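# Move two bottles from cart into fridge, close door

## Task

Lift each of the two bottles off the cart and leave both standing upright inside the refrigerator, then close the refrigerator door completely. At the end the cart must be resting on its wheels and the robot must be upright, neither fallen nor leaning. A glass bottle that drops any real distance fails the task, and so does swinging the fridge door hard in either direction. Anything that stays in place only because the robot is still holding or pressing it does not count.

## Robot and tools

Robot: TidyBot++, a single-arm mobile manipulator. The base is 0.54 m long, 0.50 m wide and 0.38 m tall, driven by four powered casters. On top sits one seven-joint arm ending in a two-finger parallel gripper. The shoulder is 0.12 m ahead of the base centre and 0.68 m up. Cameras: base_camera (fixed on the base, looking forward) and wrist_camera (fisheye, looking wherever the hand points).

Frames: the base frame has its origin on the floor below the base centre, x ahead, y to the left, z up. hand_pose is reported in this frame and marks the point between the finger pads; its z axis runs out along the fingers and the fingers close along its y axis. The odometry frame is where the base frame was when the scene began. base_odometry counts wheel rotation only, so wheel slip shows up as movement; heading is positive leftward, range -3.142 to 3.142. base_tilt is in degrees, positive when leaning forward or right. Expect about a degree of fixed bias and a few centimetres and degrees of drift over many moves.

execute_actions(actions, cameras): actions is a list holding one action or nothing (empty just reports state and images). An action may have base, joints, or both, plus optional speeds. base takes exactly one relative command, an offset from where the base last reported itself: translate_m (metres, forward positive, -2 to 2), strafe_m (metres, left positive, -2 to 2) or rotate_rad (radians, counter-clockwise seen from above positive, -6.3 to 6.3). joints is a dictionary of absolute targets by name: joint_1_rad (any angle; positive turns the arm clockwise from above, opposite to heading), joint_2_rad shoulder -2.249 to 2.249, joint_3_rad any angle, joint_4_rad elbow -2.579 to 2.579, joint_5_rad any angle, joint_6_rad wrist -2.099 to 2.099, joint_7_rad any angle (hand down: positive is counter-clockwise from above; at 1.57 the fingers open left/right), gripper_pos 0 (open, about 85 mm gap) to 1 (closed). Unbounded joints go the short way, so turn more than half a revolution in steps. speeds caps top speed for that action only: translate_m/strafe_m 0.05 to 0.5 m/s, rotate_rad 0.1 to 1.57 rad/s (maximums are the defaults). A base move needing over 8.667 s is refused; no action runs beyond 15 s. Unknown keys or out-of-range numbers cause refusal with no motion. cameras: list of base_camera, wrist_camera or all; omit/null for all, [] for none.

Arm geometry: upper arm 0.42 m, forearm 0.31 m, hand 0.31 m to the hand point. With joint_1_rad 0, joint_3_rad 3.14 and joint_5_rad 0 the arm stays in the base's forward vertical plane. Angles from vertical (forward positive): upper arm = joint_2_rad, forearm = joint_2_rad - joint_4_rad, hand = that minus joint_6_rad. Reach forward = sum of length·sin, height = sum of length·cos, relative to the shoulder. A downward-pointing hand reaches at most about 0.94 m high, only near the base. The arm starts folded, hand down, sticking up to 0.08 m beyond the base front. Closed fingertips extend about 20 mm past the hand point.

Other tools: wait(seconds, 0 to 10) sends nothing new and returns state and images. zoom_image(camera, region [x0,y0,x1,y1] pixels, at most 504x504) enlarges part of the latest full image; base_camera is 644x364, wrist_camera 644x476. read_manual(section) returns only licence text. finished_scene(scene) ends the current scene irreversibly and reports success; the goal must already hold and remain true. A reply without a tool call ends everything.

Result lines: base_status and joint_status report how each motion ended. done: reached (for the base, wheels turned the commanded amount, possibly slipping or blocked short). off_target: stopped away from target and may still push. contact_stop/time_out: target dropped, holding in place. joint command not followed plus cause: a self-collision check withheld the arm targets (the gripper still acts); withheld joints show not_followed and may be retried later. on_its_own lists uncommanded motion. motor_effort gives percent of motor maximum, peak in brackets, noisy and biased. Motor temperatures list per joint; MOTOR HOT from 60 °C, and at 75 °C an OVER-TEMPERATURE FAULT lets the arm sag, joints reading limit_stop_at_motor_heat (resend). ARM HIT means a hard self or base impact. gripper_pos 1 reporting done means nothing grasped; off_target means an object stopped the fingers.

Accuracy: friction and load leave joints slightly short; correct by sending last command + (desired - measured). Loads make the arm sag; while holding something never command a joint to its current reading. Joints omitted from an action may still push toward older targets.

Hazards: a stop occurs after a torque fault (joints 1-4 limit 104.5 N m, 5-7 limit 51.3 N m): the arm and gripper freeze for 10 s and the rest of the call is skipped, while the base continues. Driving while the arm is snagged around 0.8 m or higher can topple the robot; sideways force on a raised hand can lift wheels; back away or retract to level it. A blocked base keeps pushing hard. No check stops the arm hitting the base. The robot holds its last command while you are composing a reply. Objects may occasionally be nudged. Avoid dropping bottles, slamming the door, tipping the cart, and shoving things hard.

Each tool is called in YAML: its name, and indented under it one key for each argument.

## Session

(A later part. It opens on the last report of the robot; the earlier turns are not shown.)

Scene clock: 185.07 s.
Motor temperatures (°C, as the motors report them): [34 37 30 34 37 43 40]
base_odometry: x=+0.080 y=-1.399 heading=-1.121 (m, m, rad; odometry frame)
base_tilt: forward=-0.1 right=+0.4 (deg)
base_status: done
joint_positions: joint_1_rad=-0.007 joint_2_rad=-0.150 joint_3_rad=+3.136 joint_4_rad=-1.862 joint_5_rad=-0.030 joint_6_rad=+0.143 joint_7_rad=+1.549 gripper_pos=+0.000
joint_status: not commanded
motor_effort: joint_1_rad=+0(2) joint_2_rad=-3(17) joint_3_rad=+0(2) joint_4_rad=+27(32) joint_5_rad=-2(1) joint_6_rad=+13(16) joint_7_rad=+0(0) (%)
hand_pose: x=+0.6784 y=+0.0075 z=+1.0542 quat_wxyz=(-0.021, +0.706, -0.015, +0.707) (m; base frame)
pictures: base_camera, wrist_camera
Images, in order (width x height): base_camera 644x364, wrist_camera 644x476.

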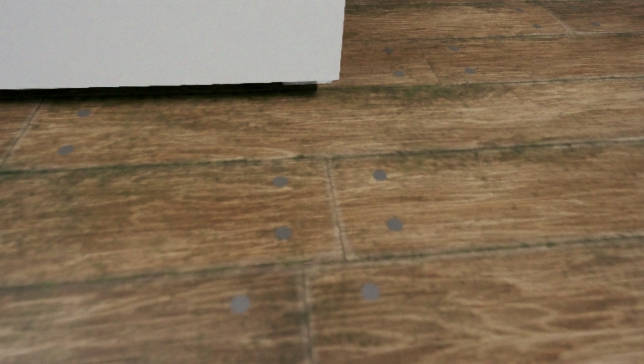

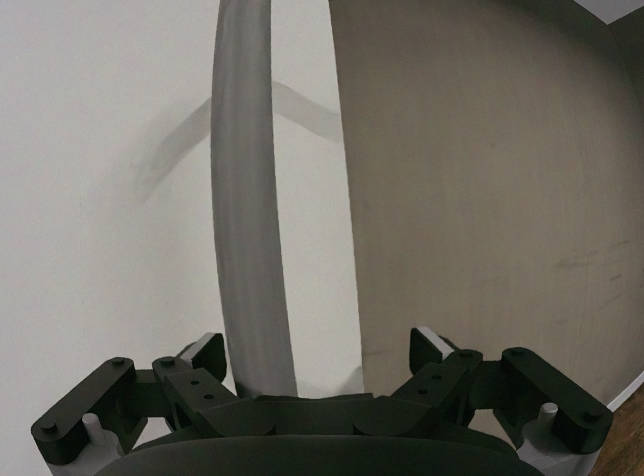

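execute_actions:
  actions:
    - {"base":{"translate_m":-0.05},"speeds":{"translate_m":0.1}}
  cameras: []

execute_actions:
  actions:
    - {"base":{"strafe_m":0.02}}
  cameras: ["wrist_camera"]

execute_actions:
  actions:
    - {"joints":{"gripper_pos":1}}
  cameras: ["wrist_camera"]

Scene clock: 193.63 s.
Motor temperatures (°C, as the motors report them): [34 37 30 34 37 43 40]
base_odometry: x=+0.058 y=-1.354 heading=-1.120 (m, m, rad; odometry frame)
base_tilt: forward=+0.0 right=+0.4 (deg)
base_status: done
joint_positions: joint_1_rad=-0.007 joint_2_rad=-0.104 joint_3_rad=+3.136 joint_4_rad=-1.829 joint_5_rad=-0.030 joint_6_rad=+0.142 joint_7_rad=+1.549 gripper_pos=+0.000
joint_status: not commanded
motor_effort: joint_1_rad=+0(2) joint_2_rad=-16(18) joint_3_rad=+0(1) joint_4_rad=+20(26) joint_5_rad=-1(1) joint_6_rad=+9(12) joint_7_rad=+0(0) (%)
hand_pose: x=+0.6971 y=+0.0077 z=+1.0481 quat_wxyz=(-0.021, +0.711, -0.015, +0.702) (m; base frame)
pictures: none
No camera images: the call's "cameras" was empty. Leave "cameras" out to get every camera's image.

Scene clock: 194.40 s.
Motor temperatures (°C, as the motors report them): [34 37 30 34 37 43 40]
base_odometry: x=+0.076 y=-1.345 heading=-1.120 (m, m, rad; odometry frame)
base_tilt: forward=-0.2 right=+0.4 (deg)
base_status: done
joint_positions: joint_1_rad=-0.007 joint_2_rad=-0.104 joint_3_rad=+3.134 joint_4_rad=-1.829 joint_5_rad=-0.030 joint_6_rad=+0.142 joint_7_rad=+1.549 gripper_pos=+0.000
joint_status: not commanded
motor_effort: joint_1_rad=+1(2) joint_2_rad=-17(19) joint_3_rad=+0(2) joint_4_rad=+20(20) joint_5_rad=-1(1) joint_6_rad=+9(10) joint_7_rad=+0(0) (%)
hand_pose: x=+0.6971 y=+0.0087 z=+1.0481 quat_wxyz=(-0.021, +0.711, -0.014, +0.702) (m; base frame)
pictures: wrist_camera
Images, in order (width x height): wrist_camera 644x476.

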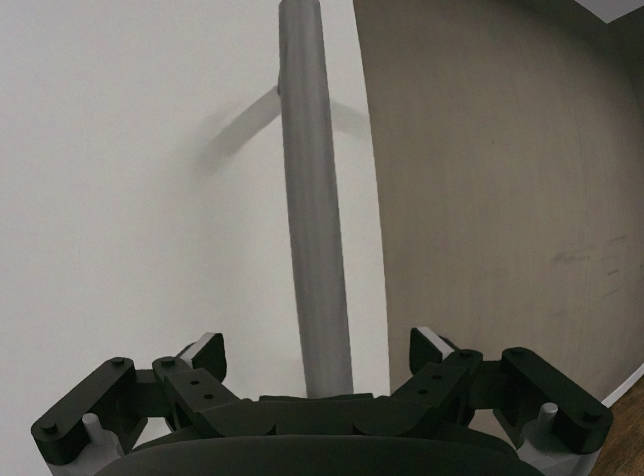

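Scene clock: 195.50 s.
Motor temperatures (°C, as the motors report them): [34 37 30 34 37 43 40]
base_odometry: x=+0.076 y=-1.345 heading=-1.120 (m, m, rad; odometry frame)
base_tilt: forward=+0.0 right=+0.3 (deg)
base_status: not commanded
joint_positions: joint_1_rad=-0.001 joint_2_rad=-0.105 joint_3_rad=+3.136 joint_4_rad=-1.829 joint_5_rad=-0.030 joint_6_rad=+0.142 joint_7_rad=+1.561 gripper_pos=+0.813
joint_status: gripper_pos off_target (ended at +0.813, target +1.000)
motor_effort: joint_1_rad=+0(5) joint_2_rad=-15(17) joint_3_rad=-1(6) joint_4_rad=+20(22) joint_5_rad=-3(3) joint_6_rad=+9(10) joint_7_rad=-2(2) (%)
hand_pose: x=+0.6969 y=+0.0043 z=+1.0481 quat_wxyz=(-0.015, +0.711, -0.013, +0.703) (m; base frame)
pictures: wrist_camera
Images, in order (width x height): wrist_camera 644x476.

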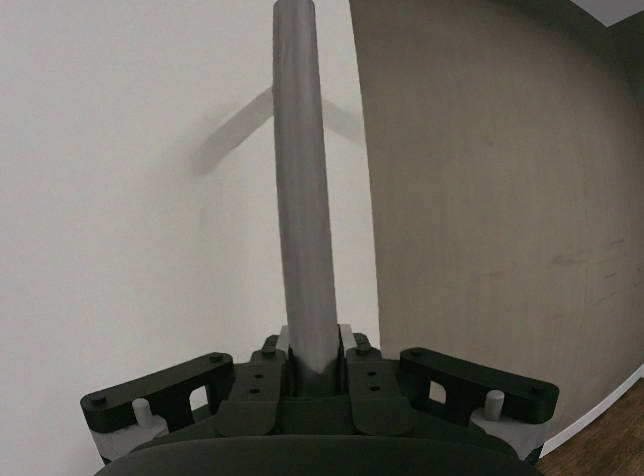

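execute_actions:
  actions:
    - {"base":{"translate_m":-0.2},"speeds":{"translate_m":0.05}}

Scene clock: 202.87 s.
Motor temperatures (°C, as the motors report them): [34 37 30 34 37 43 40]
base_odometry: x=-0.011 y=-1.165 heading=-1.120 (m, m, rad; odometry frame)
base_tilt: forward=+0.0 right=+0.4 (deg)
base_status: done
joint_positions: joint_1_rad=-0.021 joint_2_rad=-0.100 joint_3_rad=+3.102 joint_4_rad=-1.832 joint_5_rad=-0.030 joint_6_rad=+0.156 joint_7_rad=+1.564 gripper_pos=+0.815
joint_status: not commanded
motor_effort: joint_1_rad=+4(10) joint_2_rad=-19(41) joint_3_rad=+4(9) joint_4_rad=+21(24) joint_5_rad=-4(4) joint_6_rad=+11(13) joint_7_rad=-2(2) (%)
hand_pose: x=+0.6971 y=+0.0364 z=+1.0481 quat_wxyz=(-0.031, +0.709, +0.008, +0.705) (m; base frame)
pictures: base_camera, wrist_camera
Images, in order (width x height): base_camera 644x364, wrist_camera 644x476.

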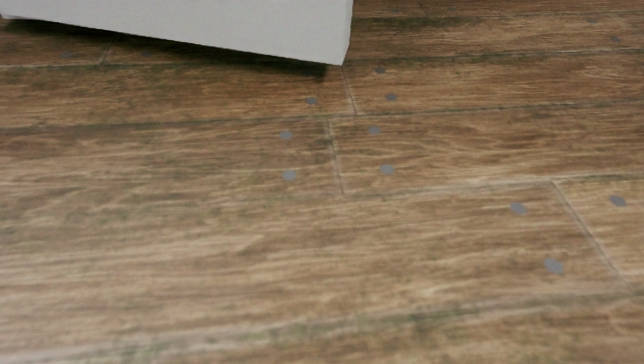

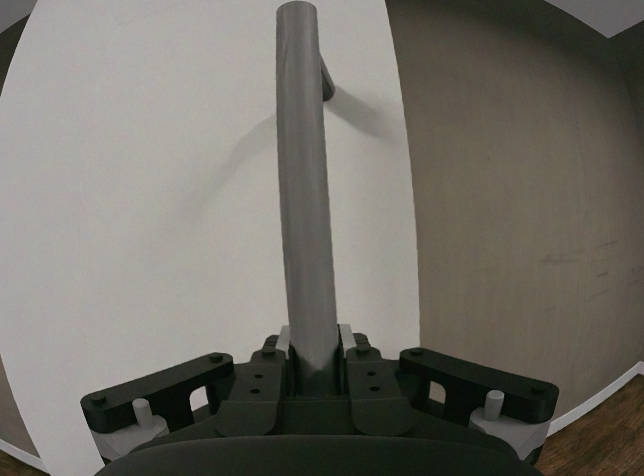

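execute_actions:
  actions:
    - {"base":{"strafe_m":0.08},"speeds":{"strafe_m":0.05}}
  cameras: []

execute_actions:
  actions:
    - {"base":{"translate_m":-0.2},"speeds":{"translate_m":0.05}}
  cameras: []

execute_actions:
  actions:
    - {"base":{"strafe_m":0.12},"speeds":{"strafe_m":0.05}}
  cameras: []

execute_actions:
  actions:
    - {"base":{"translate_m":-0.1},"speeds":{"translate_m":0.05}}

Scene clock: 216.63 s.
Motor temperatures (°C, as the motors report them): [34 37 30 34 37 43 40]
base_odometry: x=+0.061 y=-1.130 heading=-1.120 (m, m, rad; odometry frame)
base_tilt: forward=+0.0 right=+0.4 (deg)
base_status: done
joint_positions: joint_1_rad=+0.038 joint_2_rad=-0.100 joint_3_rad=+3.178 joint_4_rad=-1.832 joint_5_rad=-0.030 joint_6_rad=+0.156 joint_7_rad=+1.565 gripper_pos=+0.815
joint_status: not commanded
motor_effort: joint_1_rad=-8(12) joint_2_rad=-16(19) joint_3_rad=-9(12) joint_4_rad=+21(23) joint_5_rad=-3(4) joint_6_rad=+10(11) joint_7_rad=-3(3) (%)
hand_pose: x=+0.6974 y=-0.0441 z=+1.0481 quat_wxyz=(+0.014, +0.708, -0.042, +0.705) (m; base frame)
pictures: none
No camera images: the call's "cameras" was empty. Leave "cameras" out to get every camera's image.

Scene clock: 221.23 s.
Motor temperatures (°C, as the motors report them): [34 37 30 34 37 43 40]
base_odometry: x=-0.026 y=-0.950 heading=-1.120 (m, m, rad; odometry frame)
base_tilt: forward=-0.1 right=+0.3 (deg)
base_status: done
joint_positions: joint_1_rad=-0.046 joint_2_rad=-0.086 joint_3_rad=+3.077 joint_4_rad=-1.819 joint_5_rad=-0.030 joint_6_rad=+0.156 joint_7_rad=+1.565 gripper_pos=+0.818
joint_status: not commanded
motor_effort: joint_1_rad=+10(14) joint_2_rad=-21(23) joint_3_rad=+10(14) joint_4_rad=+18(21) joint_5_rad=-5(5) joint_6_rad=+9(11) joint_7_rad=-2(3) (%)
hand_pose: x=+0.6999 y=+0.0663 z=+1.0481 quat_wxyz=(-0.048, +0.709, +0.027, +0.703) (m; base frame)
pictures: none
No camera images: the call's "cameras" was empty. Leave "cameras" out to get every camera's image.

Scene clock: 224.07 s.
Motor temperatures (°C, as the motors report them): [34 37 30 34 37 43 40]
base_odometry: x=+0.082 y=-0.898 heading=-1.120 (m, m, rad; odometry frame)
base_tilt: forward=-0.2 right=+0.4 (deg)
base_status: done
joint_positions: joint_1_rad=+0.043 joint_2_rad=-0.105 joint_3_rad=+3.182 joint_4_rad=-1.838 joint_5_rad=-0.030 joint_6_rad=+0.156 joint_7_rad=+1.566 gripper_pos=+0.818
joint_status: not commanded
motor_effort: joint_1_rad=-8(12) joint_2_rad=-13(22) joint_3_rad=-9(13) joint_4_rad=+23(24) joint_5_rad=-3(5) joint_6_rad=+11(12) joint_7_rad=-3(3) (%)
hand_pose: x=+0.6947 y=-0.0497 z=+1.0480 quat_wxyz=(+0.017, +0.708, -0.045, +0.705) (m; base frame)
pictures: none
No camera images: the call's "cameras" was empty. Leave "cameras" out to get every camera's image.

Scene clock: 226.57 s.
Motor temperatures (°C, as the motors report them): [34 37 30 34 37 43 40]
base_odometry: x=+0.039 y=-0.808 heading=-1.120 (m, m, rad; odometry frame)
base_tilt: forward=-0.1 right=+0.4 (deg)
base_status: done
joint_positions: joint_1_rad=-0.030 joint_2_rad=-0.083 joint_3_rad=+3.094 joint_4_rad=-1.817 joint_5_rad=-0.030 joint_6_rad=+0.156 joint_7_rad=+1.566 gripper_pos=+0.820
joint_status: not commanded
motor_effort: joint_1_rad=+6(11) joint_2_rad=-21(24) joint_3_rad=+6(11) joint_4_rad=+17(22) joint_5_rad=-4(5) joint_6_rad=+8(11) joint_7_rad=-2(3) (%)
hand_pose: x=+0.7031 y=+0.0471 z=+1.0480 quat_wxyz=(-0.037, +0.709, +0.015, +0.704) (m; base frame)
pictures: base_camera, wrist_camera
Images, in order (width x height): base_camera 644x364, wrist_camera 644x476.

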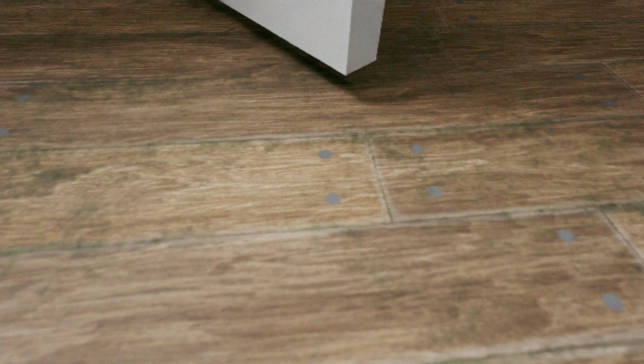

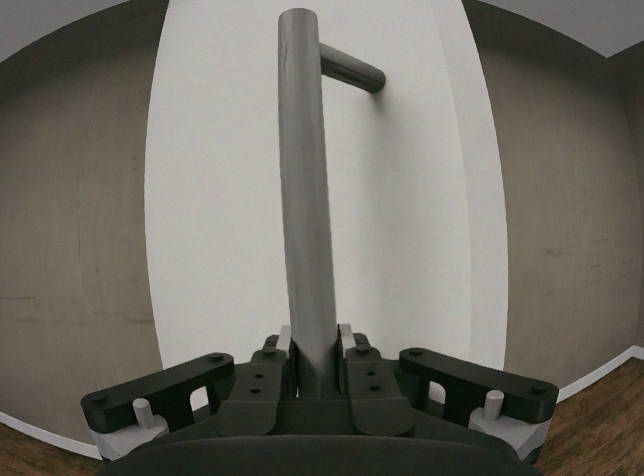

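execute_actions:
  actions:
    - {"base":{"strafe_m":0.18},"speeds":{"strafe_m":0.05}}
  cameras: []

execute_actions:
  actions:
    - {"base":{"translate_m":-0.06},"speeds":{"translate_m":0.05}}
  cameras: []

execute_actions:
  actions:
    - {"base":{"strafe_m":0.15},"speeds":{"strafe_m":0.05}}

Scene clock: 235.53 s.
Motor temperatures (°C, as the motors report them): [34 37 30 35 37 43 40]
base_odometry: x=+0.200 y=-0.729 heading=-1.121 (m, m, rad; odometry frame)
base_tilt: forward=-0.2 right=+0.4 (deg)
base_status: done
joint_positions: joint_1_rad=+0.076 joint_2_rad=-0.137 joint_3_rad=+3.219 joint_4_rad=-1.860 joint_5_rad=-0.030 joint_6_rad=+0.143 joint_7_rad=+1.568 gripper_pos=+0.820
joint_status: not commanded
motor_effort: joint_1_rad=-16(19) joint_2_rad=-7(21) joint_3_rad=-17(20) joint_4_rad=+27(28) joint_5_rad=-2(4) joint_6_rad=+13(14) joint_7_rad=-3(3) (%)
hand_pose: x=+0.6774 y=-0.0901 z=+1.0479 quat_wxyz=(+0.040, +0.707, -0.071, +0.702) (m; base frame)
pictures: none
No camera images: the call's "cameras" was empty. Leave "cameras" out to get every camera's image.

Scene clock: 237.33 s.
Motor temperatures (°C, as the motors report them): [34 37 30 35 37 43 40]
base_odometry: x=+0.174 y=-0.675 heading=-1.121 (m, m, rad; odometry frame)
base_tilt: forward=-0.1 right=+0.4 (deg)
base_status: done
joint_positions: joint_1_rad=+0.011 joint_2_rad=-0.105 joint_3_rad=+3.140 joint_4_rad=-1.831 joint_5_rad=-0.030 joint_6_rad=+0.143 joint_7_rad=+1.568 gripper_pos=+0.820
joint_status: not commanded
motor_effort: joint_1_rad=+0(15) joint_2_rad=-17(19) joint_3_rad=-1(16) joint_4_rad=+19(26) joint_5_rad=-4(4) joint_6_rad=+9(12) joint_7_rad=-2(3) (%)
hand_pose: x=+0.6967 y=-0.0057 z=+1.0479 quat_wxyz=(-0.006, +0.711, -0.017, +0.703) (m; base frame)
pictures: none
No camera images: the call's "cameras" was empty. Leave "cameras" out to get every camera's image.

Scene clock: 240.83 s.
Motor temperatures (°C, as the motors report them): [34 37 30 35 37 43 40]
base_odometry: x=+0.309 y=-0.610 heading=-1.121 (m, m, rad; odometry frame)
base_tilt: forward=-0.2 right=+0.4 (deg)
base_status: done
joint_positions: joint_1_rad=+0.057 joint_2_rad=-0.165 joint_3_rad=+3.196 joint_4_rad=-1.877 joint_5_rad=-0.030 joint_6_rad=+0.125 joint_7_rad=+1.569 gripper_pos=+0.820
joint_status: not commanded
motor_effort: joint_1_rad=-12(15) joint_2_rad=-3(16) joint_3_rad=-11(16) joint_4_rad=+31(32) joint_5_rad=-3(3) joint_6_rad=+16(16) joint_7_rad=-3(3) (%)
hand_pose: x=+0.6693 y=-0.0641 z=+1.0477 quat_wxyz=(+0.026, +0.711, -0.055, +0.701) (m; base frame)
pictures: base_camera, wrist_camera
Images, in order (width x height): base_camera 644x364, wrist_camera 644x476.

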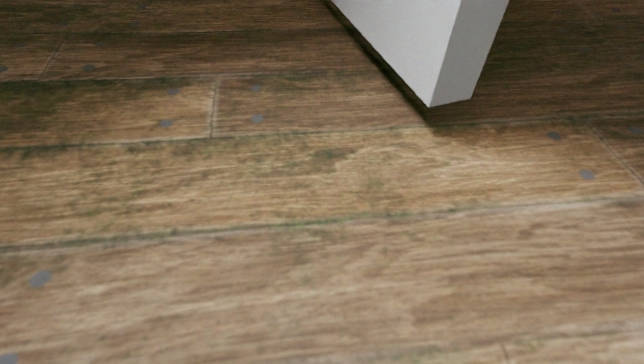

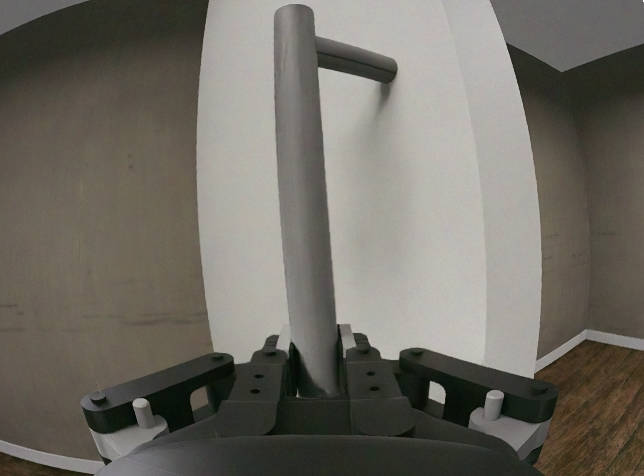

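execute_actions:
  actions:
    - {"base":{"translate_m":-0.06},"speeds":{"translate_m":0.05}}
  cameras: []

execute_actions:
  actions:
    - {"base":{"strafe_m":0.25},"speeds":{"strafe_m":0.05}}

Scene clock: 245.83 s.
Motor temperatures (°C, as the motors report them): [34 37 30 35 37 43 40]
base_odometry: x=+0.283 y=-0.556 heading=-1.121 (m, m, rad; odometry frame)
base_tilt: forward=+0.0 right=+0.4 (deg)
base_status: done
joint_positions: joint_1_rad=-0.001 joint_2_rad=-0.068 joint_3_rad=+3.128 joint_4_rad=-1.796 joint_5_rad=-0.030 joint_6_rad=+0.143 joint_7_rad=+1.569 gripper_pos=+0.820
joint_status: not commanded
motor_effort: joint_1_rad=+2(12) joint_2_rad=-25(28) joint_3_rad=+1(12) joint_4_rad=+13(28) joint_5_rad=-4(4) joint_6_rad=+5(14) joint_7_rad=-3(3) (%)
hand_pose: x=+0.7119 y=+0.0090 z=+1.0480 quat_wxyz=(-0.015, +0.712, -0.007, +0.702) (m; base frame)
pictures: none
No camera images: the call's "cameras" was empty. Leave "cameras" out to get every camera's image.

Scene clock: 251.30 s.
Motor temperatures (°C, as the motors report them): [34 37 30 35 37 43 40]
base_odometry: x=+0.508 y=-0.448 heading=-1.123 (m, m, rad; odometry frame)
base_tilt: forward=-0.1 right=+0.4 (deg)
base_status: done
joint_positions: joint_1_rad=+0.134 joint_2_rad=-0.034 joint_3_rad=+3.287 joint_4_rad=-1.773 joint_5_rad=-0.030 joint_6_rad=+0.165 joint_7_rad=+1.569 gripper_pos=+0.823
joint_status: not commanded
motor_effort: joint_1_rad=-27(30) joint_2_rad=-32(34) joint_3_rad=-29(32) joint_4_rad=+9(19) joint_5_rad=+0(4) joint_6_rad=+2(8) joint_7_rad=-3(3) (%)
hand_pose: x=+0.7037 y=-0.1695 z=+1.0485 quat_wxyz=(+0.087, +0.699, -0.113, +0.700) (m; base frame)
pictures: base_camera, wrist_camera
Images, in order (width x height): base_camera 644x364, wrist_camera 644x476.

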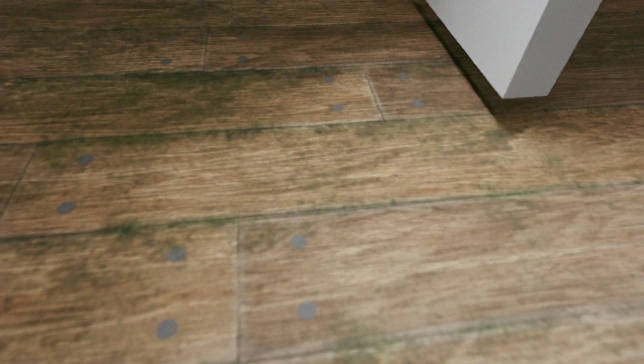

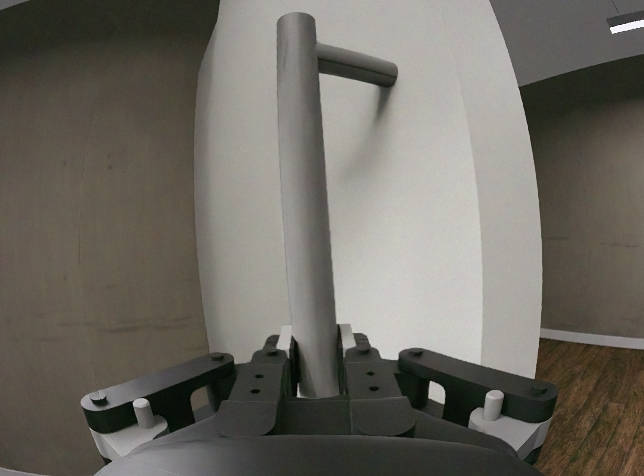

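execute_actions:
  actions:
    - {"base":{"strafe_m":-0.1},"speeds":{"strafe_m":0.05}}
  cameras: []

execute_actions:
  actions:
    - {"joints":{"gripper_pos":0}}
  cameras: []

execute_actions:
  actions:
    - {"base":{"translate_m":-0.2},"speeds":{"translate_m":0.15}}

Scene clock: 259.50 s.
Motor temperatures (°C, as the motors report them): [34 37 30 35 37 43 40]
base_odometry: x=+0.418 y=-0.491 heading=-1.122 (m, m, rad; odometry frame)
base_tilt: forward=-0.1 right=+0.4 (deg)
base_status: done
joint_positions: joint_1_rad=+0.057 joint_2_rad=-0.082 joint_3_rad=+3.190 joint_4_rad=-1.820 joint_5_rad=-0.030 joint_6_rad=+0.165 joint_7_rad=+1.569 gripper_pos=+0.823
joint_status: not commanded
motor_effort: joint_1_rad=-9(26) joint_2_rad=-18(32) joint_3_rad=-10(28) joint_4_rad=+20(21) joint_5_rad=-3(3) joint_6_rad=+9(10) joint_7_rad=-3(3) (%)
hand_pose: x=+0.7031 y=-0.0631 z=+1.0480 quat_wxyz=(+0.026, +0.706, -0.052, +0.706) (m; base frame)
pictures: none
No camera images: the call's "cameras" was empty. Leave "cameras" out to get every camera's image.

Scene clock: 260.60 s.
Motor temperatures (°C, as the motors report them): [34 37 30 35 37 43 40]
base_odometry: x=+0.418 y=-0.491 heading=-1.122 (m, m, rad; odometry frame)
base_tilt: forward=-0.2 right=+0.4 (deg)
base_status: not commanded
joint_positions: joint_1_rad=+0.031 joint_2_rad=-0.083 joint_3_rad=+3.162 joint_4_rad=-1.820 joint_5_rad=-0.030 joint_6_rad=+0.165 joint_7_rad=+1.569 gripper_pos=+0.000
joint_status: all done
motor_effort: joint_1_rad=-2(9) joint_2_rad=-18(19) joint_3_rad=-2(10) joint_4_rad=+20(20) joint_5_rad=-1(3) joint_6_rad=+9(10) joint_7_rad=+0(3) (%)
hand_pose: x=+0.7050 y=-0.0310 z=+1.0483 quat_wxyz=(+0.008, +0.707, -0.032, +0.706) (m; base frame)
pictures: none
No camera images: the call's "cameras" was empty. Leave "cameras" out to get every camera's image.

Scene clock: 262.60 s.
Motor temperatures (°C, as the motors report them): [34 37 30 35 37 43 40]
base_odometry: x=+0.331 y=-0.311 heading=-1.122 (m, m, rad; odometry frame)
base_tilt: forward=-0.1 right=+0.4 (deg)
base_status: done
joint_positions: joint_1_rad=+0.017 joint_2_rad=-0.095 joint_3_rad=+3.147 joint_4_rad=-1.821 joint_5_rad=-0.030 joint_6_rad=+0.165 joint_7_rad=+1.569 gripper_pos=+0.000
joint_status: not commanded
motor_effort: joint_1_rad=+1(4) joint_2_rad=-16(20) joint_3_rad=+0(5) joint_4_rad=+20(21) joint_5_rad=-1(0) joint_6_rad=+9(10) joint_7_rad=+0(0) (%)
hand_pose: x=+0.7007 y=-0.0135 z=+1.0551 quat_wxyz=(-0.002, +0.703, -0.021, +0.711) (m; base frame)
pictures: base_camera, wrist_camera
Images, in order (width x height): base_camera 644x364, wrist_camera 644x476.

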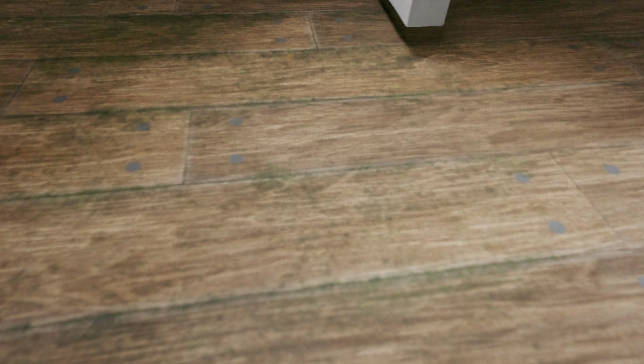

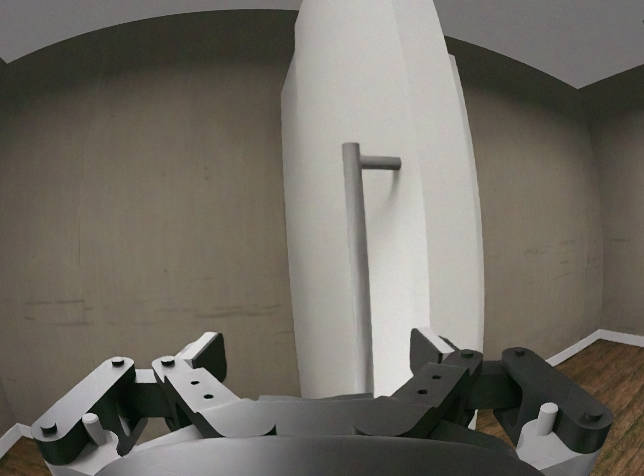

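execute_actions:
  actions:
    - {"base":{"rotate_rad":-2.02},"joints":{"joint_1_rad":-0.02,"joint_2_rad":-0.11,"joint_3_rad":3.13,"joint_4_rad":-2.1,"joint_6_rad":0.2,"joint_7_rad":1.55}}
  cameras: []

execute_actions:
  actions:
    - {"base":{"strafe_m":0.33}}
  cameras: []

execute_actions:
  actions:
    - {"base":{"translate_m":0.35}}

Scene clock: 273.57 s.
Motor temperatures (°C, as the motors report them): [34 37 30 35 37 43 40]
base_odometry: x=+0.331 y=-0.311 heading=-3.141 (m, m, rad; odometry frame)
base_tilt: forward=-0.1 right=+0.4 (deg)
base_status: done
joint_positions: joint_1_rad=-0.004 joint_2_rad=-0.095 joint_3_rad=+3.140 joint_4_rad=-2.092 joint_5_rad=-0.030 joint_6_rad=+0.168 joint_7_rad=+1.569 gripper_pos=+0.000
joint_status: all done
motor_effort: joint_1_rad=+1(3) joint_2_rad=-15(18) joint_3_rad=+0(2) joint_4_rad=+19(21) joint_5_rad=-1(1) joint_6_rad=+9(10) joint_7_rad=+0(1) (%)
hand_pose: x=+0.6663 y=+0.0028 z=+0.8918 quat_wxyz=(-0.009, +0.792, -0.012, +0.611) (m; base frame)
pictures: none
No camera images: the call's "cameras" was empty. Leave "cameras" out to get every camera's image.

Scene clock: 275.57 s.
Motor temperatures (°C, as the motors report them): [34 37 30 35 37 43 40]
base_odometry: x=+0.330 y=-0.641 heading=+3.141 (m, m, rad; odometry frame)
base_tilt: forward=-0.1 right=+0.2 (deg)
base_status: done
joint_positions: joint_1_rad=-0.008 joint_2_rad=-0.095 joint_3_rad=+3.137 joint_4_rad=-2.092 joint_5_rad=-0.030 joint_6_rad=+0.168 joint_7_rad=+1.569 gripper_pos=+0.000
joint_status: not commanded
motor_effort: joint_1_rad=+1(3) joint_2_rad=-15(16) joint_3_rad=+0(2) joint_4_rad=+19(19) joint_5_rad=-1(0) joint_6_rad=+9(9) joint_7_rad=+0(0) (%)
hand_pose: x=+0.6662 y=+0.0068 z=+0.8918 quat_wxyz=(-0.011, +0.792, -0.009, +0.611) (m; base frame)
pictures: none
No camera images: the call's "cameras" was empty. Leave "cameras" out to get every camera's image.

Scene clock: 277.60 s.
Motor temperatures (°C, as the motors report them): [34 37 30 35 37 43 40]
base_odometry: x=-0.020 y=-0.641 heading=-3.141 (m, m, rad; odometry frame)
base_tilt: forward=-0.2 right=+0.4 (deg)
base_status: done
joint_positions: joint_1_rad=-0.008 joint_2_rad=-0.102 joint_3_rad=+3.137 joint_4_rad=-2.093 joint_5_rad=-0.030 joint_6_rad=+0.170 joint_7_rad=+1.569 gripper_pos=+0.000
joint_status: not commanded
motor_effort: joint_1_rad=+1(1) joint_2_rad=-15(19) joint_3_rad=+0(1) joint_4_rad=+19(20) joint_5_rad=-1(1) joint_6_rad=+9(10) joint_7_rad=+1(0) (%)
hand_pose: x=+0.6647 y=+0.0068 z=+0.8948 quat_wxyz=(-0.011, +0.790, -0.009, +0.613) (m; base frame)
pictures: base_camera, wrist_camera
Images, in order (width x height): base_camera 644x364, wrist_camera 644x476.

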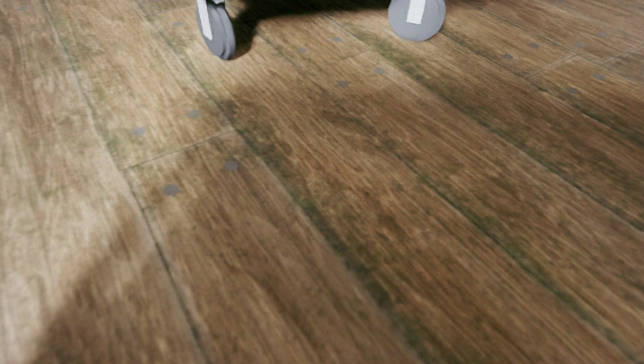

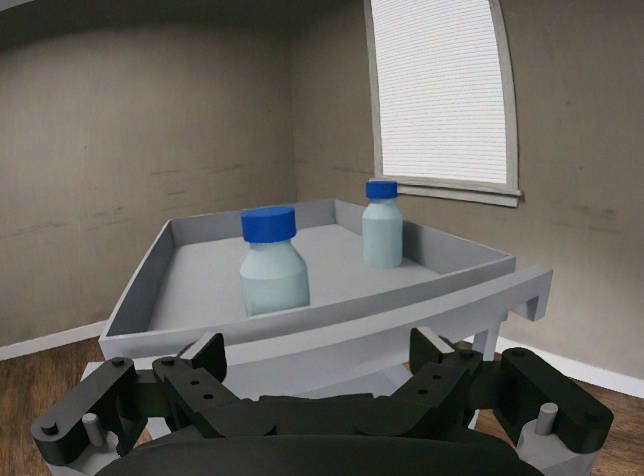

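execute_actions:
  actions:
    - {"base":{"strafe_m":0.05}}
  cameras: []

execute_actions:
  actions:
    - {"base":{"translate_m":0.15},"speeds":{"translate_m":0.15}}
  cameras: ["wrist_camera"]

Scene clock: 282.47 s.
Motor temperatures (°C, as the motors report them): [34 37 30 35 37 43 40]
base_odometry: x=-0.020 y=-0.691 heading=-3.141 (m, m, rad; odometry frame)
base_tilt: forward=-0.1 right=+0.4 (deg)
base_status: done
joint_positions: joint_1_rad=-0.010 joint_2_rad=-0.102 joint_3_rad=+3.135 joint_4_rad=-2.093 joint_5_rad=-0.030 joint_6_rad=+0.170 joint_7_rad=+1.569 gripper_pos=+0.000
joint_status: not commanded
motor_effort: joint_1_rad=+0(1) joint_2_rad=-15(16) joint_3_rad=+0(2) joint_4_rad=+19(19) joint_5_rad=-1(1) joint_6_rad=+9(9) joint_7_rad=+0(0) (%)
hand_pose: x=+0.6646 y=+0.0091 z=+0.8948 quat_wxyz=(-0.013, +0.790, -0.007, +0.613) (m; base frame)
pictures: none
No camera images: the call's "cameras" was empty. Leave "cameras" out to get every camera's image.

Scene clock: 284.13 s.
Motor temperatures (°C, as the motors report them): [34 37 30 35 37 43 40]
base_odometry: x=-0.170 y=-0.691 heading=-3.141 (m, m, rad; odometry frame)
base_tilt: forward=+0.0 right=+0.4 (deg)
base_status: done
joint_positions: joint_1_rad=-0.010 joint_2_rad=-0.105 joint_3_rad=+3.135 joint_4_rad=-2.094 joint_5_rad=-0.030 joint_6_rad=+0.171 joint_7_rad=+1.569 gripper_pos=+0.000
joint_status: not commanded
motor_effort: joint_1_rad=+0(0) joint_2_rad=-16(18) joint_3_rad=+0(1) joint_4_rad=+19(20) joint_5_rad=-1(1) joint_6_rad=+9(10) joint_7_rad=+0(0) (%)
hand_pose: x=+0.6638 y=+0.0091 z=+0.8963 quat_wxyz=(-0.013, +0.789, -0.007, +0.614) (m; base frame)
pictures: wrist_camera
Images, in order (width x height): wrist_camera 644x476.

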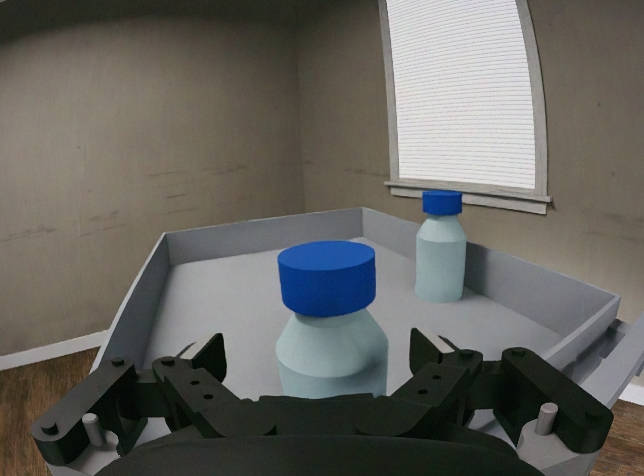

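execute_actions:
  actions:
    - {"base":{"translate_m":0.06},"speeds":{"translate_m":0.1}}
  cameras: ["wrist_camera"]

Scene clock: 288.27 s.
Motor temperatures (°C, as the motors report them): [34 37 30 35 37 43 40]
base_odometry: x=-0.230 y=-0.692 heading=-3.141 (m, m, rad; odometry frame)
base_tilt: forward=+0.0 right=+0.3 (deg)
base_status: done
joint_positions: joint_1_rad=-0.010 joint_2_rad=-0.107 joint_3_rad=+3.135 joint_4_rad=-2.094 joint_5_rad=-0.030 joint_6_rad=+0.171 joint_7_rad=+1.569 gripper_pos=+0.000
joint_status: not commanded
motor_effort: joint_1_rad=+0(1) joint_2_rad=-15(19) joint_3_rad=+0(1) joint_4_rad=+19(20) joint_5_rad=-1(1) joint_6_rad=+9(9) joint_7_rad=+1(0) (%)
hand_pose: x=+0.6633 y=+0.0090 z=+0.8973 quat_wxyz=(-0.013, +0.788, -0.007, +0.615) (m; base frame)
pictures: wrist_camera
Images, in order (width x height): wrist_camera 644x476.

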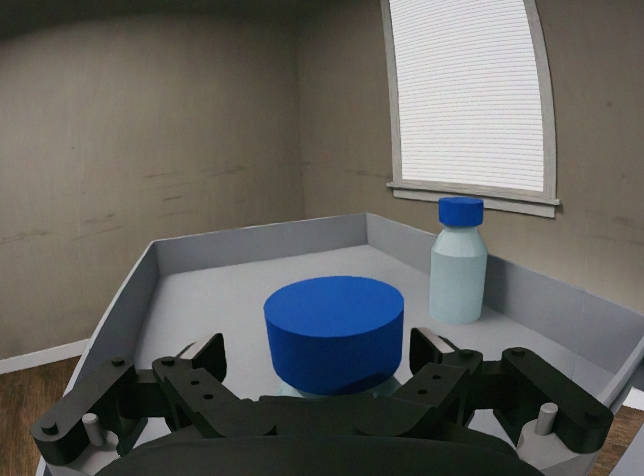

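execute_actions:
  actions:
    - {"base":{"translate_m":0.02},"speeds":{"translate_m":0.1}}
  cameras: ["wrist_camera"]

execute_actions:
  actions:
    - {"joints":{"gripper_pos":1}}
  cameras: []

execute_actions:
  actions:
    - {"joints":{"joint_4_rad":-1.85,"joint_6_rad":-0.05}}

Scene clock: 293.83 s.
Motor temperatures (°C, as the motors report them): [34 37 30 35 37 43 40]
base_odometry: x=-0.250 y=-0.692 heading=-3.140 (m, m, rad; odometry frame)
base_tilt: forward=+0.0 right=+0.3 (deg)
base_status: done
joint_positions: joint_1_rad=-0.010 joint_2_rad=-0.107 joint_3_rad=+3.135 joint_4_rad=-2.095 joint_5_rad=-0.030 joint_6_rad=+0.171 joint_7_rad=+1.569 gripper_pos=+0.000
joint_status: not commanded
motor_effort: joint_1_rad=+0(0) joint_2_rad=-15(19) joint_3_rad=+0(1) joint_4_rad=+19(20) joint_5_rad=-1(1) joint_6_rad=+10(10) joint_7_rad=+0(0) (%)
hand_pose: x=+0.6632 y=+0.0090 z=+0.8966 quat_wxyz=(-0.013, +0.789, -0.007, +0.615) (m; base frame)
pictures: wrist_camera
Images, in order (width x height): wrist_camera 644x476.

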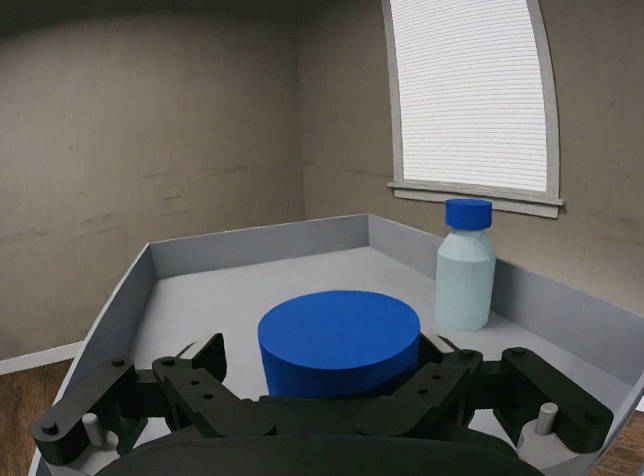

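Scene clock: 294.93 s.
Motor temperatures (°C, as the motors report them): [34 37 30 35 37 43 40]
base_odometry: x=-0.250 y=-0.692 heading=-3.140 (m, m, rad; odometry frame)
base_tilt: forward=+0.0 right=+0.4 (deg)
base_status: not commanded
joint_positions: joint_1_rad=-0.010 joint_2_rad=-0.107 joint_3_rad=+3.135 joint_4_rad=-2.095 joint_5_rad=-0.030 joint_6_rad=+0.171 joint_7_rad=+1.569 gripper_pos=+0.430
joint_status: gripper_pos off_target (ended at +0.430, target +1.000)
motor_effort: joint_1_rad=+0(1) joint_2_rad=-15(15) joint_3_rad=-1(1) joint_4_rad=+19(19) joint_5_rad=-1(1) joint_6_rad=+9(10) joint_7_rad=+0(0) (%)
hand_pose: x=+0.6632 y=+0.0090 z=+0.8966 quat_wxyz=(-0.013, +0.789, -0.007, +0.615) (m; base frame)
pictures: none
No camera images: the call's "cameras" was empty. Leave "cameras" out to get every camera's image.

Scene clock: 296.30 s.
Motor temperatures (°C, as the motors report them): [34 37 30 35 37 43 40]
base_odometry: x=-0.250 y=-0.692 heading=-3.140 (m, m, rad; odometry frame)
base_tilt: forward=-0.2 right=+0.3 (deg)
base_status: not commanded
joint_positions: joint_1_rad=-0.010 joint_2_rad=-0.098 joint_3_rad=+3.135 joint_4_rad=-1.873 joint_5_rad=-0.030 joint_6_rad=-0.038 joint_7_rad=+1.569 gripper_pos=+0.430
joint_status: all done
motor_effort: joint_1_rad=+1(1) joint_2_rad=-20(20) joint_3_rad=+0(1) joint_4_rad=+24(24) joint_5_rad=-1(1) joint_6_rad=+12(14) joint_7_rad=+0(0) (%)
hand_pose: x=+0.6879 y=+0.0115 z=+0.9621 quat_wxyz=(-0.015, +0.787, -0.006, +0.616) (m; base frame)
pictures: base_camera, wrist_camera
Images, in order (width x height): base_camera 644x364, wrist_camera 644x476.

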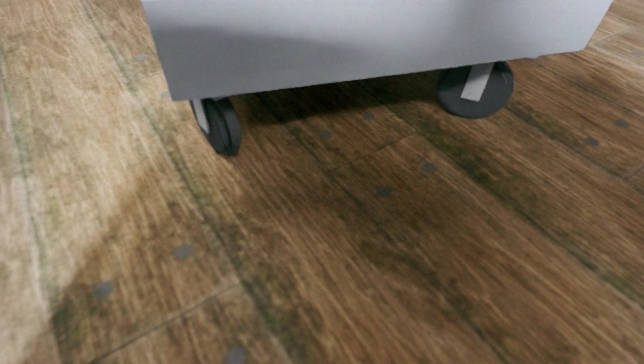

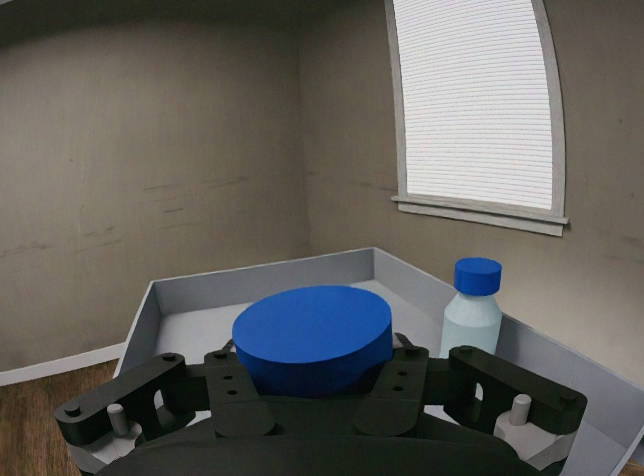

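execute_actions:
  actions:
    - {"joints":{"joint_4_rad":-1.55,"joint_6_rad":-0.35}}
  cameras: []

execute_actions:
  actions:
    - {"base":{"translate_m":-0.45},"speeds":{"translate_m":0.2}}
  cameras: ["wrist_camera"]

execute_actions:
  actions:
    - {"base":{"rotate_rad":2.02},"speeds":{"rotate_rad":0.5}}

Scene clock: 304.17 s.
Motor temperatures (°C, as the motors report them): [34 37 30 35 37 43 40]
base_odometry: x=-0.250 y=-0.692 heading=-3.140 (m, m, rad; odometry frame)
base_tilt: forward=-0.1 right=+0.4 (deg)
base_status: not commanded
joint_positions: joint_1_rad=-0.010 joint_2_rad=-0.098 joint_3_rad=+3.135 joint_4_rad=-1.575 joint_5_rad=-0.030 joint_6_rad=-0.338 joint_7_rad=+1.569 gripper_pos=+0.430
joint_status: all done
motor_effort: joint_1_rad=+0(1) joint_2_rad=-20(20) joint_3_rad=+0(0) joint_4_rad=+24(24) joint_5_rad=-1(1) joint_6_rad=+12(13) joint_7_rad=+0(0) (%)
hand_pose: x=+0.6928 y=+0.0144 z=+1.0547 quat_wxyz=(-0.018, +0.788, -0.002, +0.615) (m; base frame)
pictures: none
No camera images: the call's "cameras" was empty. Leave "cameras" out to get every camera's image.

Scene clock: 307.20 s.
Motor temperatures (°C, as the motors report them): [34 37 30 35 37 43 40]
base_odometry: x=+0.200 y=-0.691 heading=-3.140 (m, m, rad; odometry frame)
base_tilt: forward=-0.2 right=+0.4 (deg)
base_status: done
joint_positions: joint_1_rad=-0.010 joint_2_rad=-0.094 joint_3_rad=+3.135 joint_4_rad=-1.575 joint_5_rad=-0.030 joint_6_rad=-0.341 joint_7_rad=+1.569 gripper_pos=+0.430
joint_status: not commanded
motor_effort: joint_1_rad=+1(4) joint_2_rad=-18(26) joint_3_rad=+0(4) joint_4_rad=+24(25) joint_5_rad=-1(0) joint_6_rad=+12(13) joint_7_rad=+0(0) (%)
hand_pose: x=+0.6937 y=+0.0145 z=+1.0520 quat_wxyz=(-0.018, +0.790, -0.002, +0.613) (m; base frame)
pictures: wrist_camera
Images, in order (width x height): wrist_camera 644x476.

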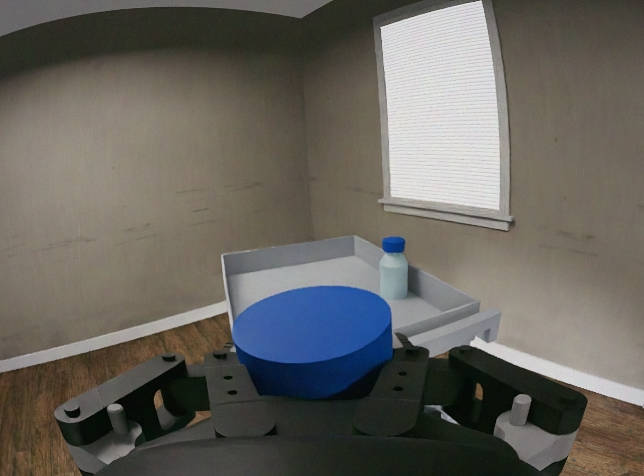

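Scene clock: 311.93 s.
Motor temperatures (°C, as the motors report them): [34 37 30 35 37 43 40]
base_odometry: x=+0.200 y=-0.691 heading=-1.121 (m, m, rad; odometry frame)
base_tilt: forward=-0.1 right=+0.3 (deg)
base_status: done
joint_positions: joint_1_rad=-0.014 joint_2_rad=-0.094 joint_3_rad=+3.131 joint_4_rad=-1.575 joint_5_rad=-0.030 joint_6_rad=-0.342 joint_7_rad=+1.569 gripper_pos=+0.430
joint_status: not commanded
motor_effort: joint_1_rad=+0(3) joint_2_rad=-21(21) joint_3_rad=+0(4) joint_4_rad=+24(25) joint_5_rad=-1(2) joint_6_rad=+12(13) joint_7_rad=+0(0) (%)
hand_pose: x=+0.6936 y=+0.0186 z=+1.0519 quat_wxyz=(-0.020, +0.790, +0.001, +0.613) (m; base frame)
pictures: base_camera, wrist_camera
Images, in order (width x height): base_camera 644x364, wrist_camera 644x476.

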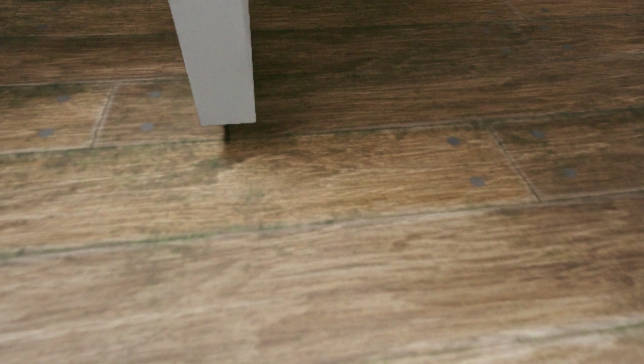

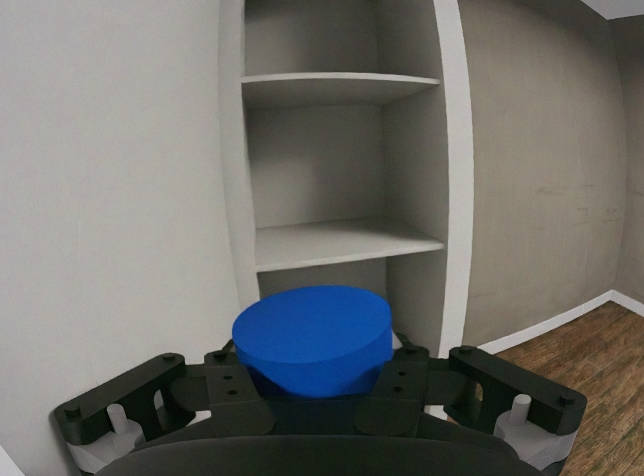

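execute_actions:
  actions:
    - {"base":{"strafe_m":-0.22},"joints":{"joint_4_rad":-1.38,"joint_6_rad":-0.52},"speeds":{"strafe_m":0.2}}
  cameras: []

execute_actions:
  actions:
    - {"base":{"translate_m":0.5},"speeds":{"translate_m":0.2}}

Scene clock: 327.77 s.
Motor temperatures (°C, as the motors report them): [34 37 30 35 37 43 40]
base_odometry: x=+0.002 y=-0.787 heading=-1.119 (m, m, rad; odometry frame)
base_tilt: forward=-0.1 right=+0.4 (deg)
base_status: done
joint_positions: joint_1_rad=-0.014 joint_2_rad=-0.094 joint_3_rad=+3.131 joint_4_rad=-1.402 joint_5_rad=-0.030 joint_6_rad=-0.508 joint_7_rad=+1.569 gripper_pos=+0.430
joint_status: all done
motor_effort: joint_1_rad=+1(3) joint_2_rad=-19(22) joint_3_rad=+0(3) joint_4_rad=+23(24) joint_5_rad=-1(2) joint_6_rad=+12(13) joint_7_rad=+0(0) (%)
hand_pose: x=+0.6845 y=+0.0200 z=+1.1073 quat_wxyz=(-0.022, +0.788, +0.003, +0.615) (m; base frame)
pictures: none
No camera images: the call's "cameras" was empty. Leave "cameras" out to get every camera's image.

Scene clock: 331.03 s.
Motor temperatures (°C, as the motors report them): [34 37 30 35 37 43 40]
base_odometry: x=+0.220 y=-1.238 heading=-1.120 (m, m, rad; odometry frame)
base_tilt: forward=+0.0 right=+0.4 (deg)
base_status: done
joint_positions: joint_1_rad=-0.014 joint_2_rad=-0.091 joint_3_rad=+3.131 joint_4_rad=-1.402 joint_5_rad=-0.030 joint_6_rad=-0.511 joint_7_rad=+1.569 gripper_pos=+0.430
joint_status: not commanded
motor_effort: joint_1_rad=+1(1) joint_2_rad=-21(23) joint_3_rad=+0(1) joint_4_rad=+23(24) joint_5_rad=-1(1) joint_6_rad=+12(13) joint_7_rad=+0(0) (%)
hand_pose: x=+0.6858 y=+0.0200 z=+1.1044 quat_wxyz=(-0.022, +0.790, +0.003, +0.613) (m; base frame)
pictures: base_camera, wrist_camera
Images, in order (width x height): base_camera 644x364, wrist_camera 644x476.

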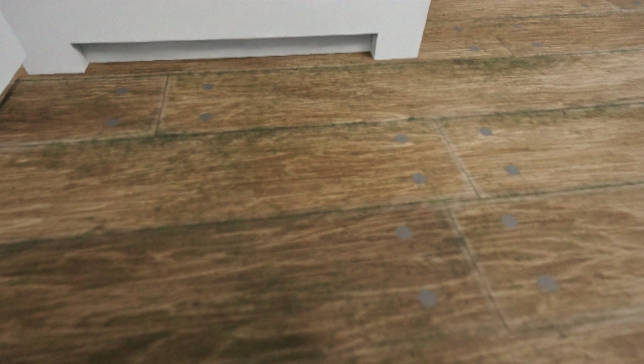

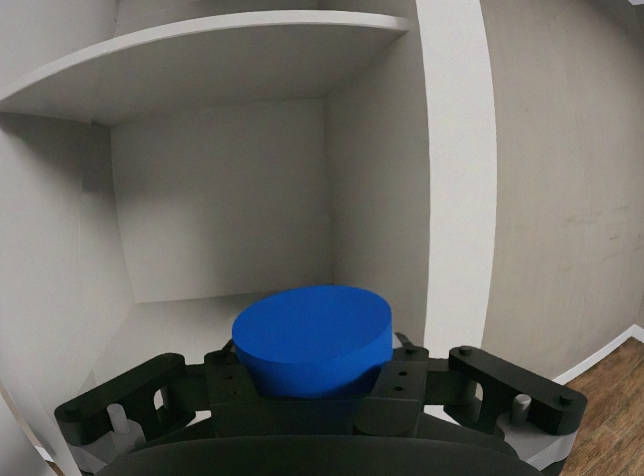

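execute_actions:
  actions:
    - {"joints":{"joint_1_rad":-0.36}}
  cameras: []

execute_actions:
  actions:
    - {"base":{"translate_m":0.42},"speeds":{"translate_m":0.15}}

Scene clock: 340.10 s.
Motor temperatures (°C, as the motors report them): [34 37 30 35 37 43 40]
base_odometry: x=+0.220 y=-1.238 heading=-1.120 (m, m, rad; odometry frame)
base_tilt: forward=-0.1 right=+0.4 (deg)
base_status: not commanded
joint_positions: joint_1_rad=-0.343 joint_2_rad=-0.091 joint_3_rad=+3.131 joint_4_rad=-1.402 joint_5_rad=-0.030 joint_6_rad=-0.511 joint_7_rad=+1.569 gripper_pos=+0.430
joint_status: all done
motor_effort: joint_1_rad=+1(2) joint_2_rad=-20(20) joint_3_rad=+0(2) joint_4_rad=+23(24) joint_5_rad=-1(2) joint_6_rad=+13(12) joint_7_rad=+0(0) (%)
hand_pose: x=+0.6487 y=+0.2027 z=+1.1044 quat_wxyz=(-0.122, +0.779, +0.133, +0.601) (m; base frame)
pictures: none
No camera images: the call's "cameras" was empty. Leave "cameras" out to get every camera's image.

Scene clock: 343.57 s.
Motor temperatures (°C, as the motors report them): [34 37 30 35 37 43 40]
base_odometry: x=+0.403 y=-1.616 heading=-1.120 (m, m, rad; odometry frame)
base_tilt: forward=-0.1 right=+0.3 (deg)
base_status: done
joint_positions: joint_1_rad=-0.343 joint_2_rad=-0.090 joint_3_rad=+3.131 joint_4_rad=-1.402 joint_5_rad=-0.030 joint_6_rad=-0.512 joint_7_rad=+1.569 gripper_pos=+0.430
joint_status: not commanded
motor_effort: joint_1_rad=+0(1) joint_2_rad=-21(23) joint_3_rad=+0(1) joint_4_rad=+23(24) joint_5_rad=-1(1) joint_6_rad=+12(13) joint_7_rad=+0(0) (%)
hand_pose: x=+0.6487 y=+0.2027 z=+1.1040 quat_wxyz=(-0.122, +0.779, +0.133, +0.600) (m; base frame)
pictures: base_camera, wrist_camera
Images, in order (width x height): base_camera 644x364, wrist_camera 644x476.

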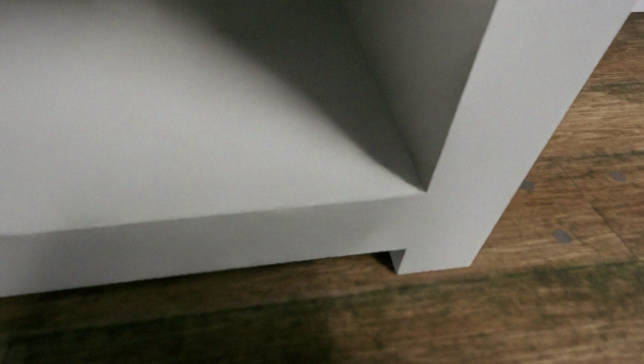

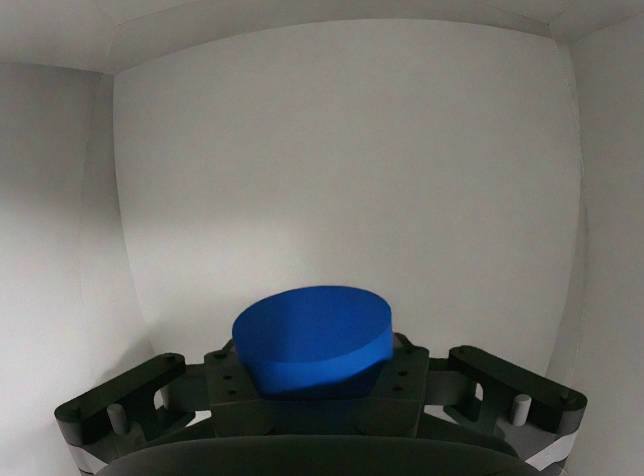

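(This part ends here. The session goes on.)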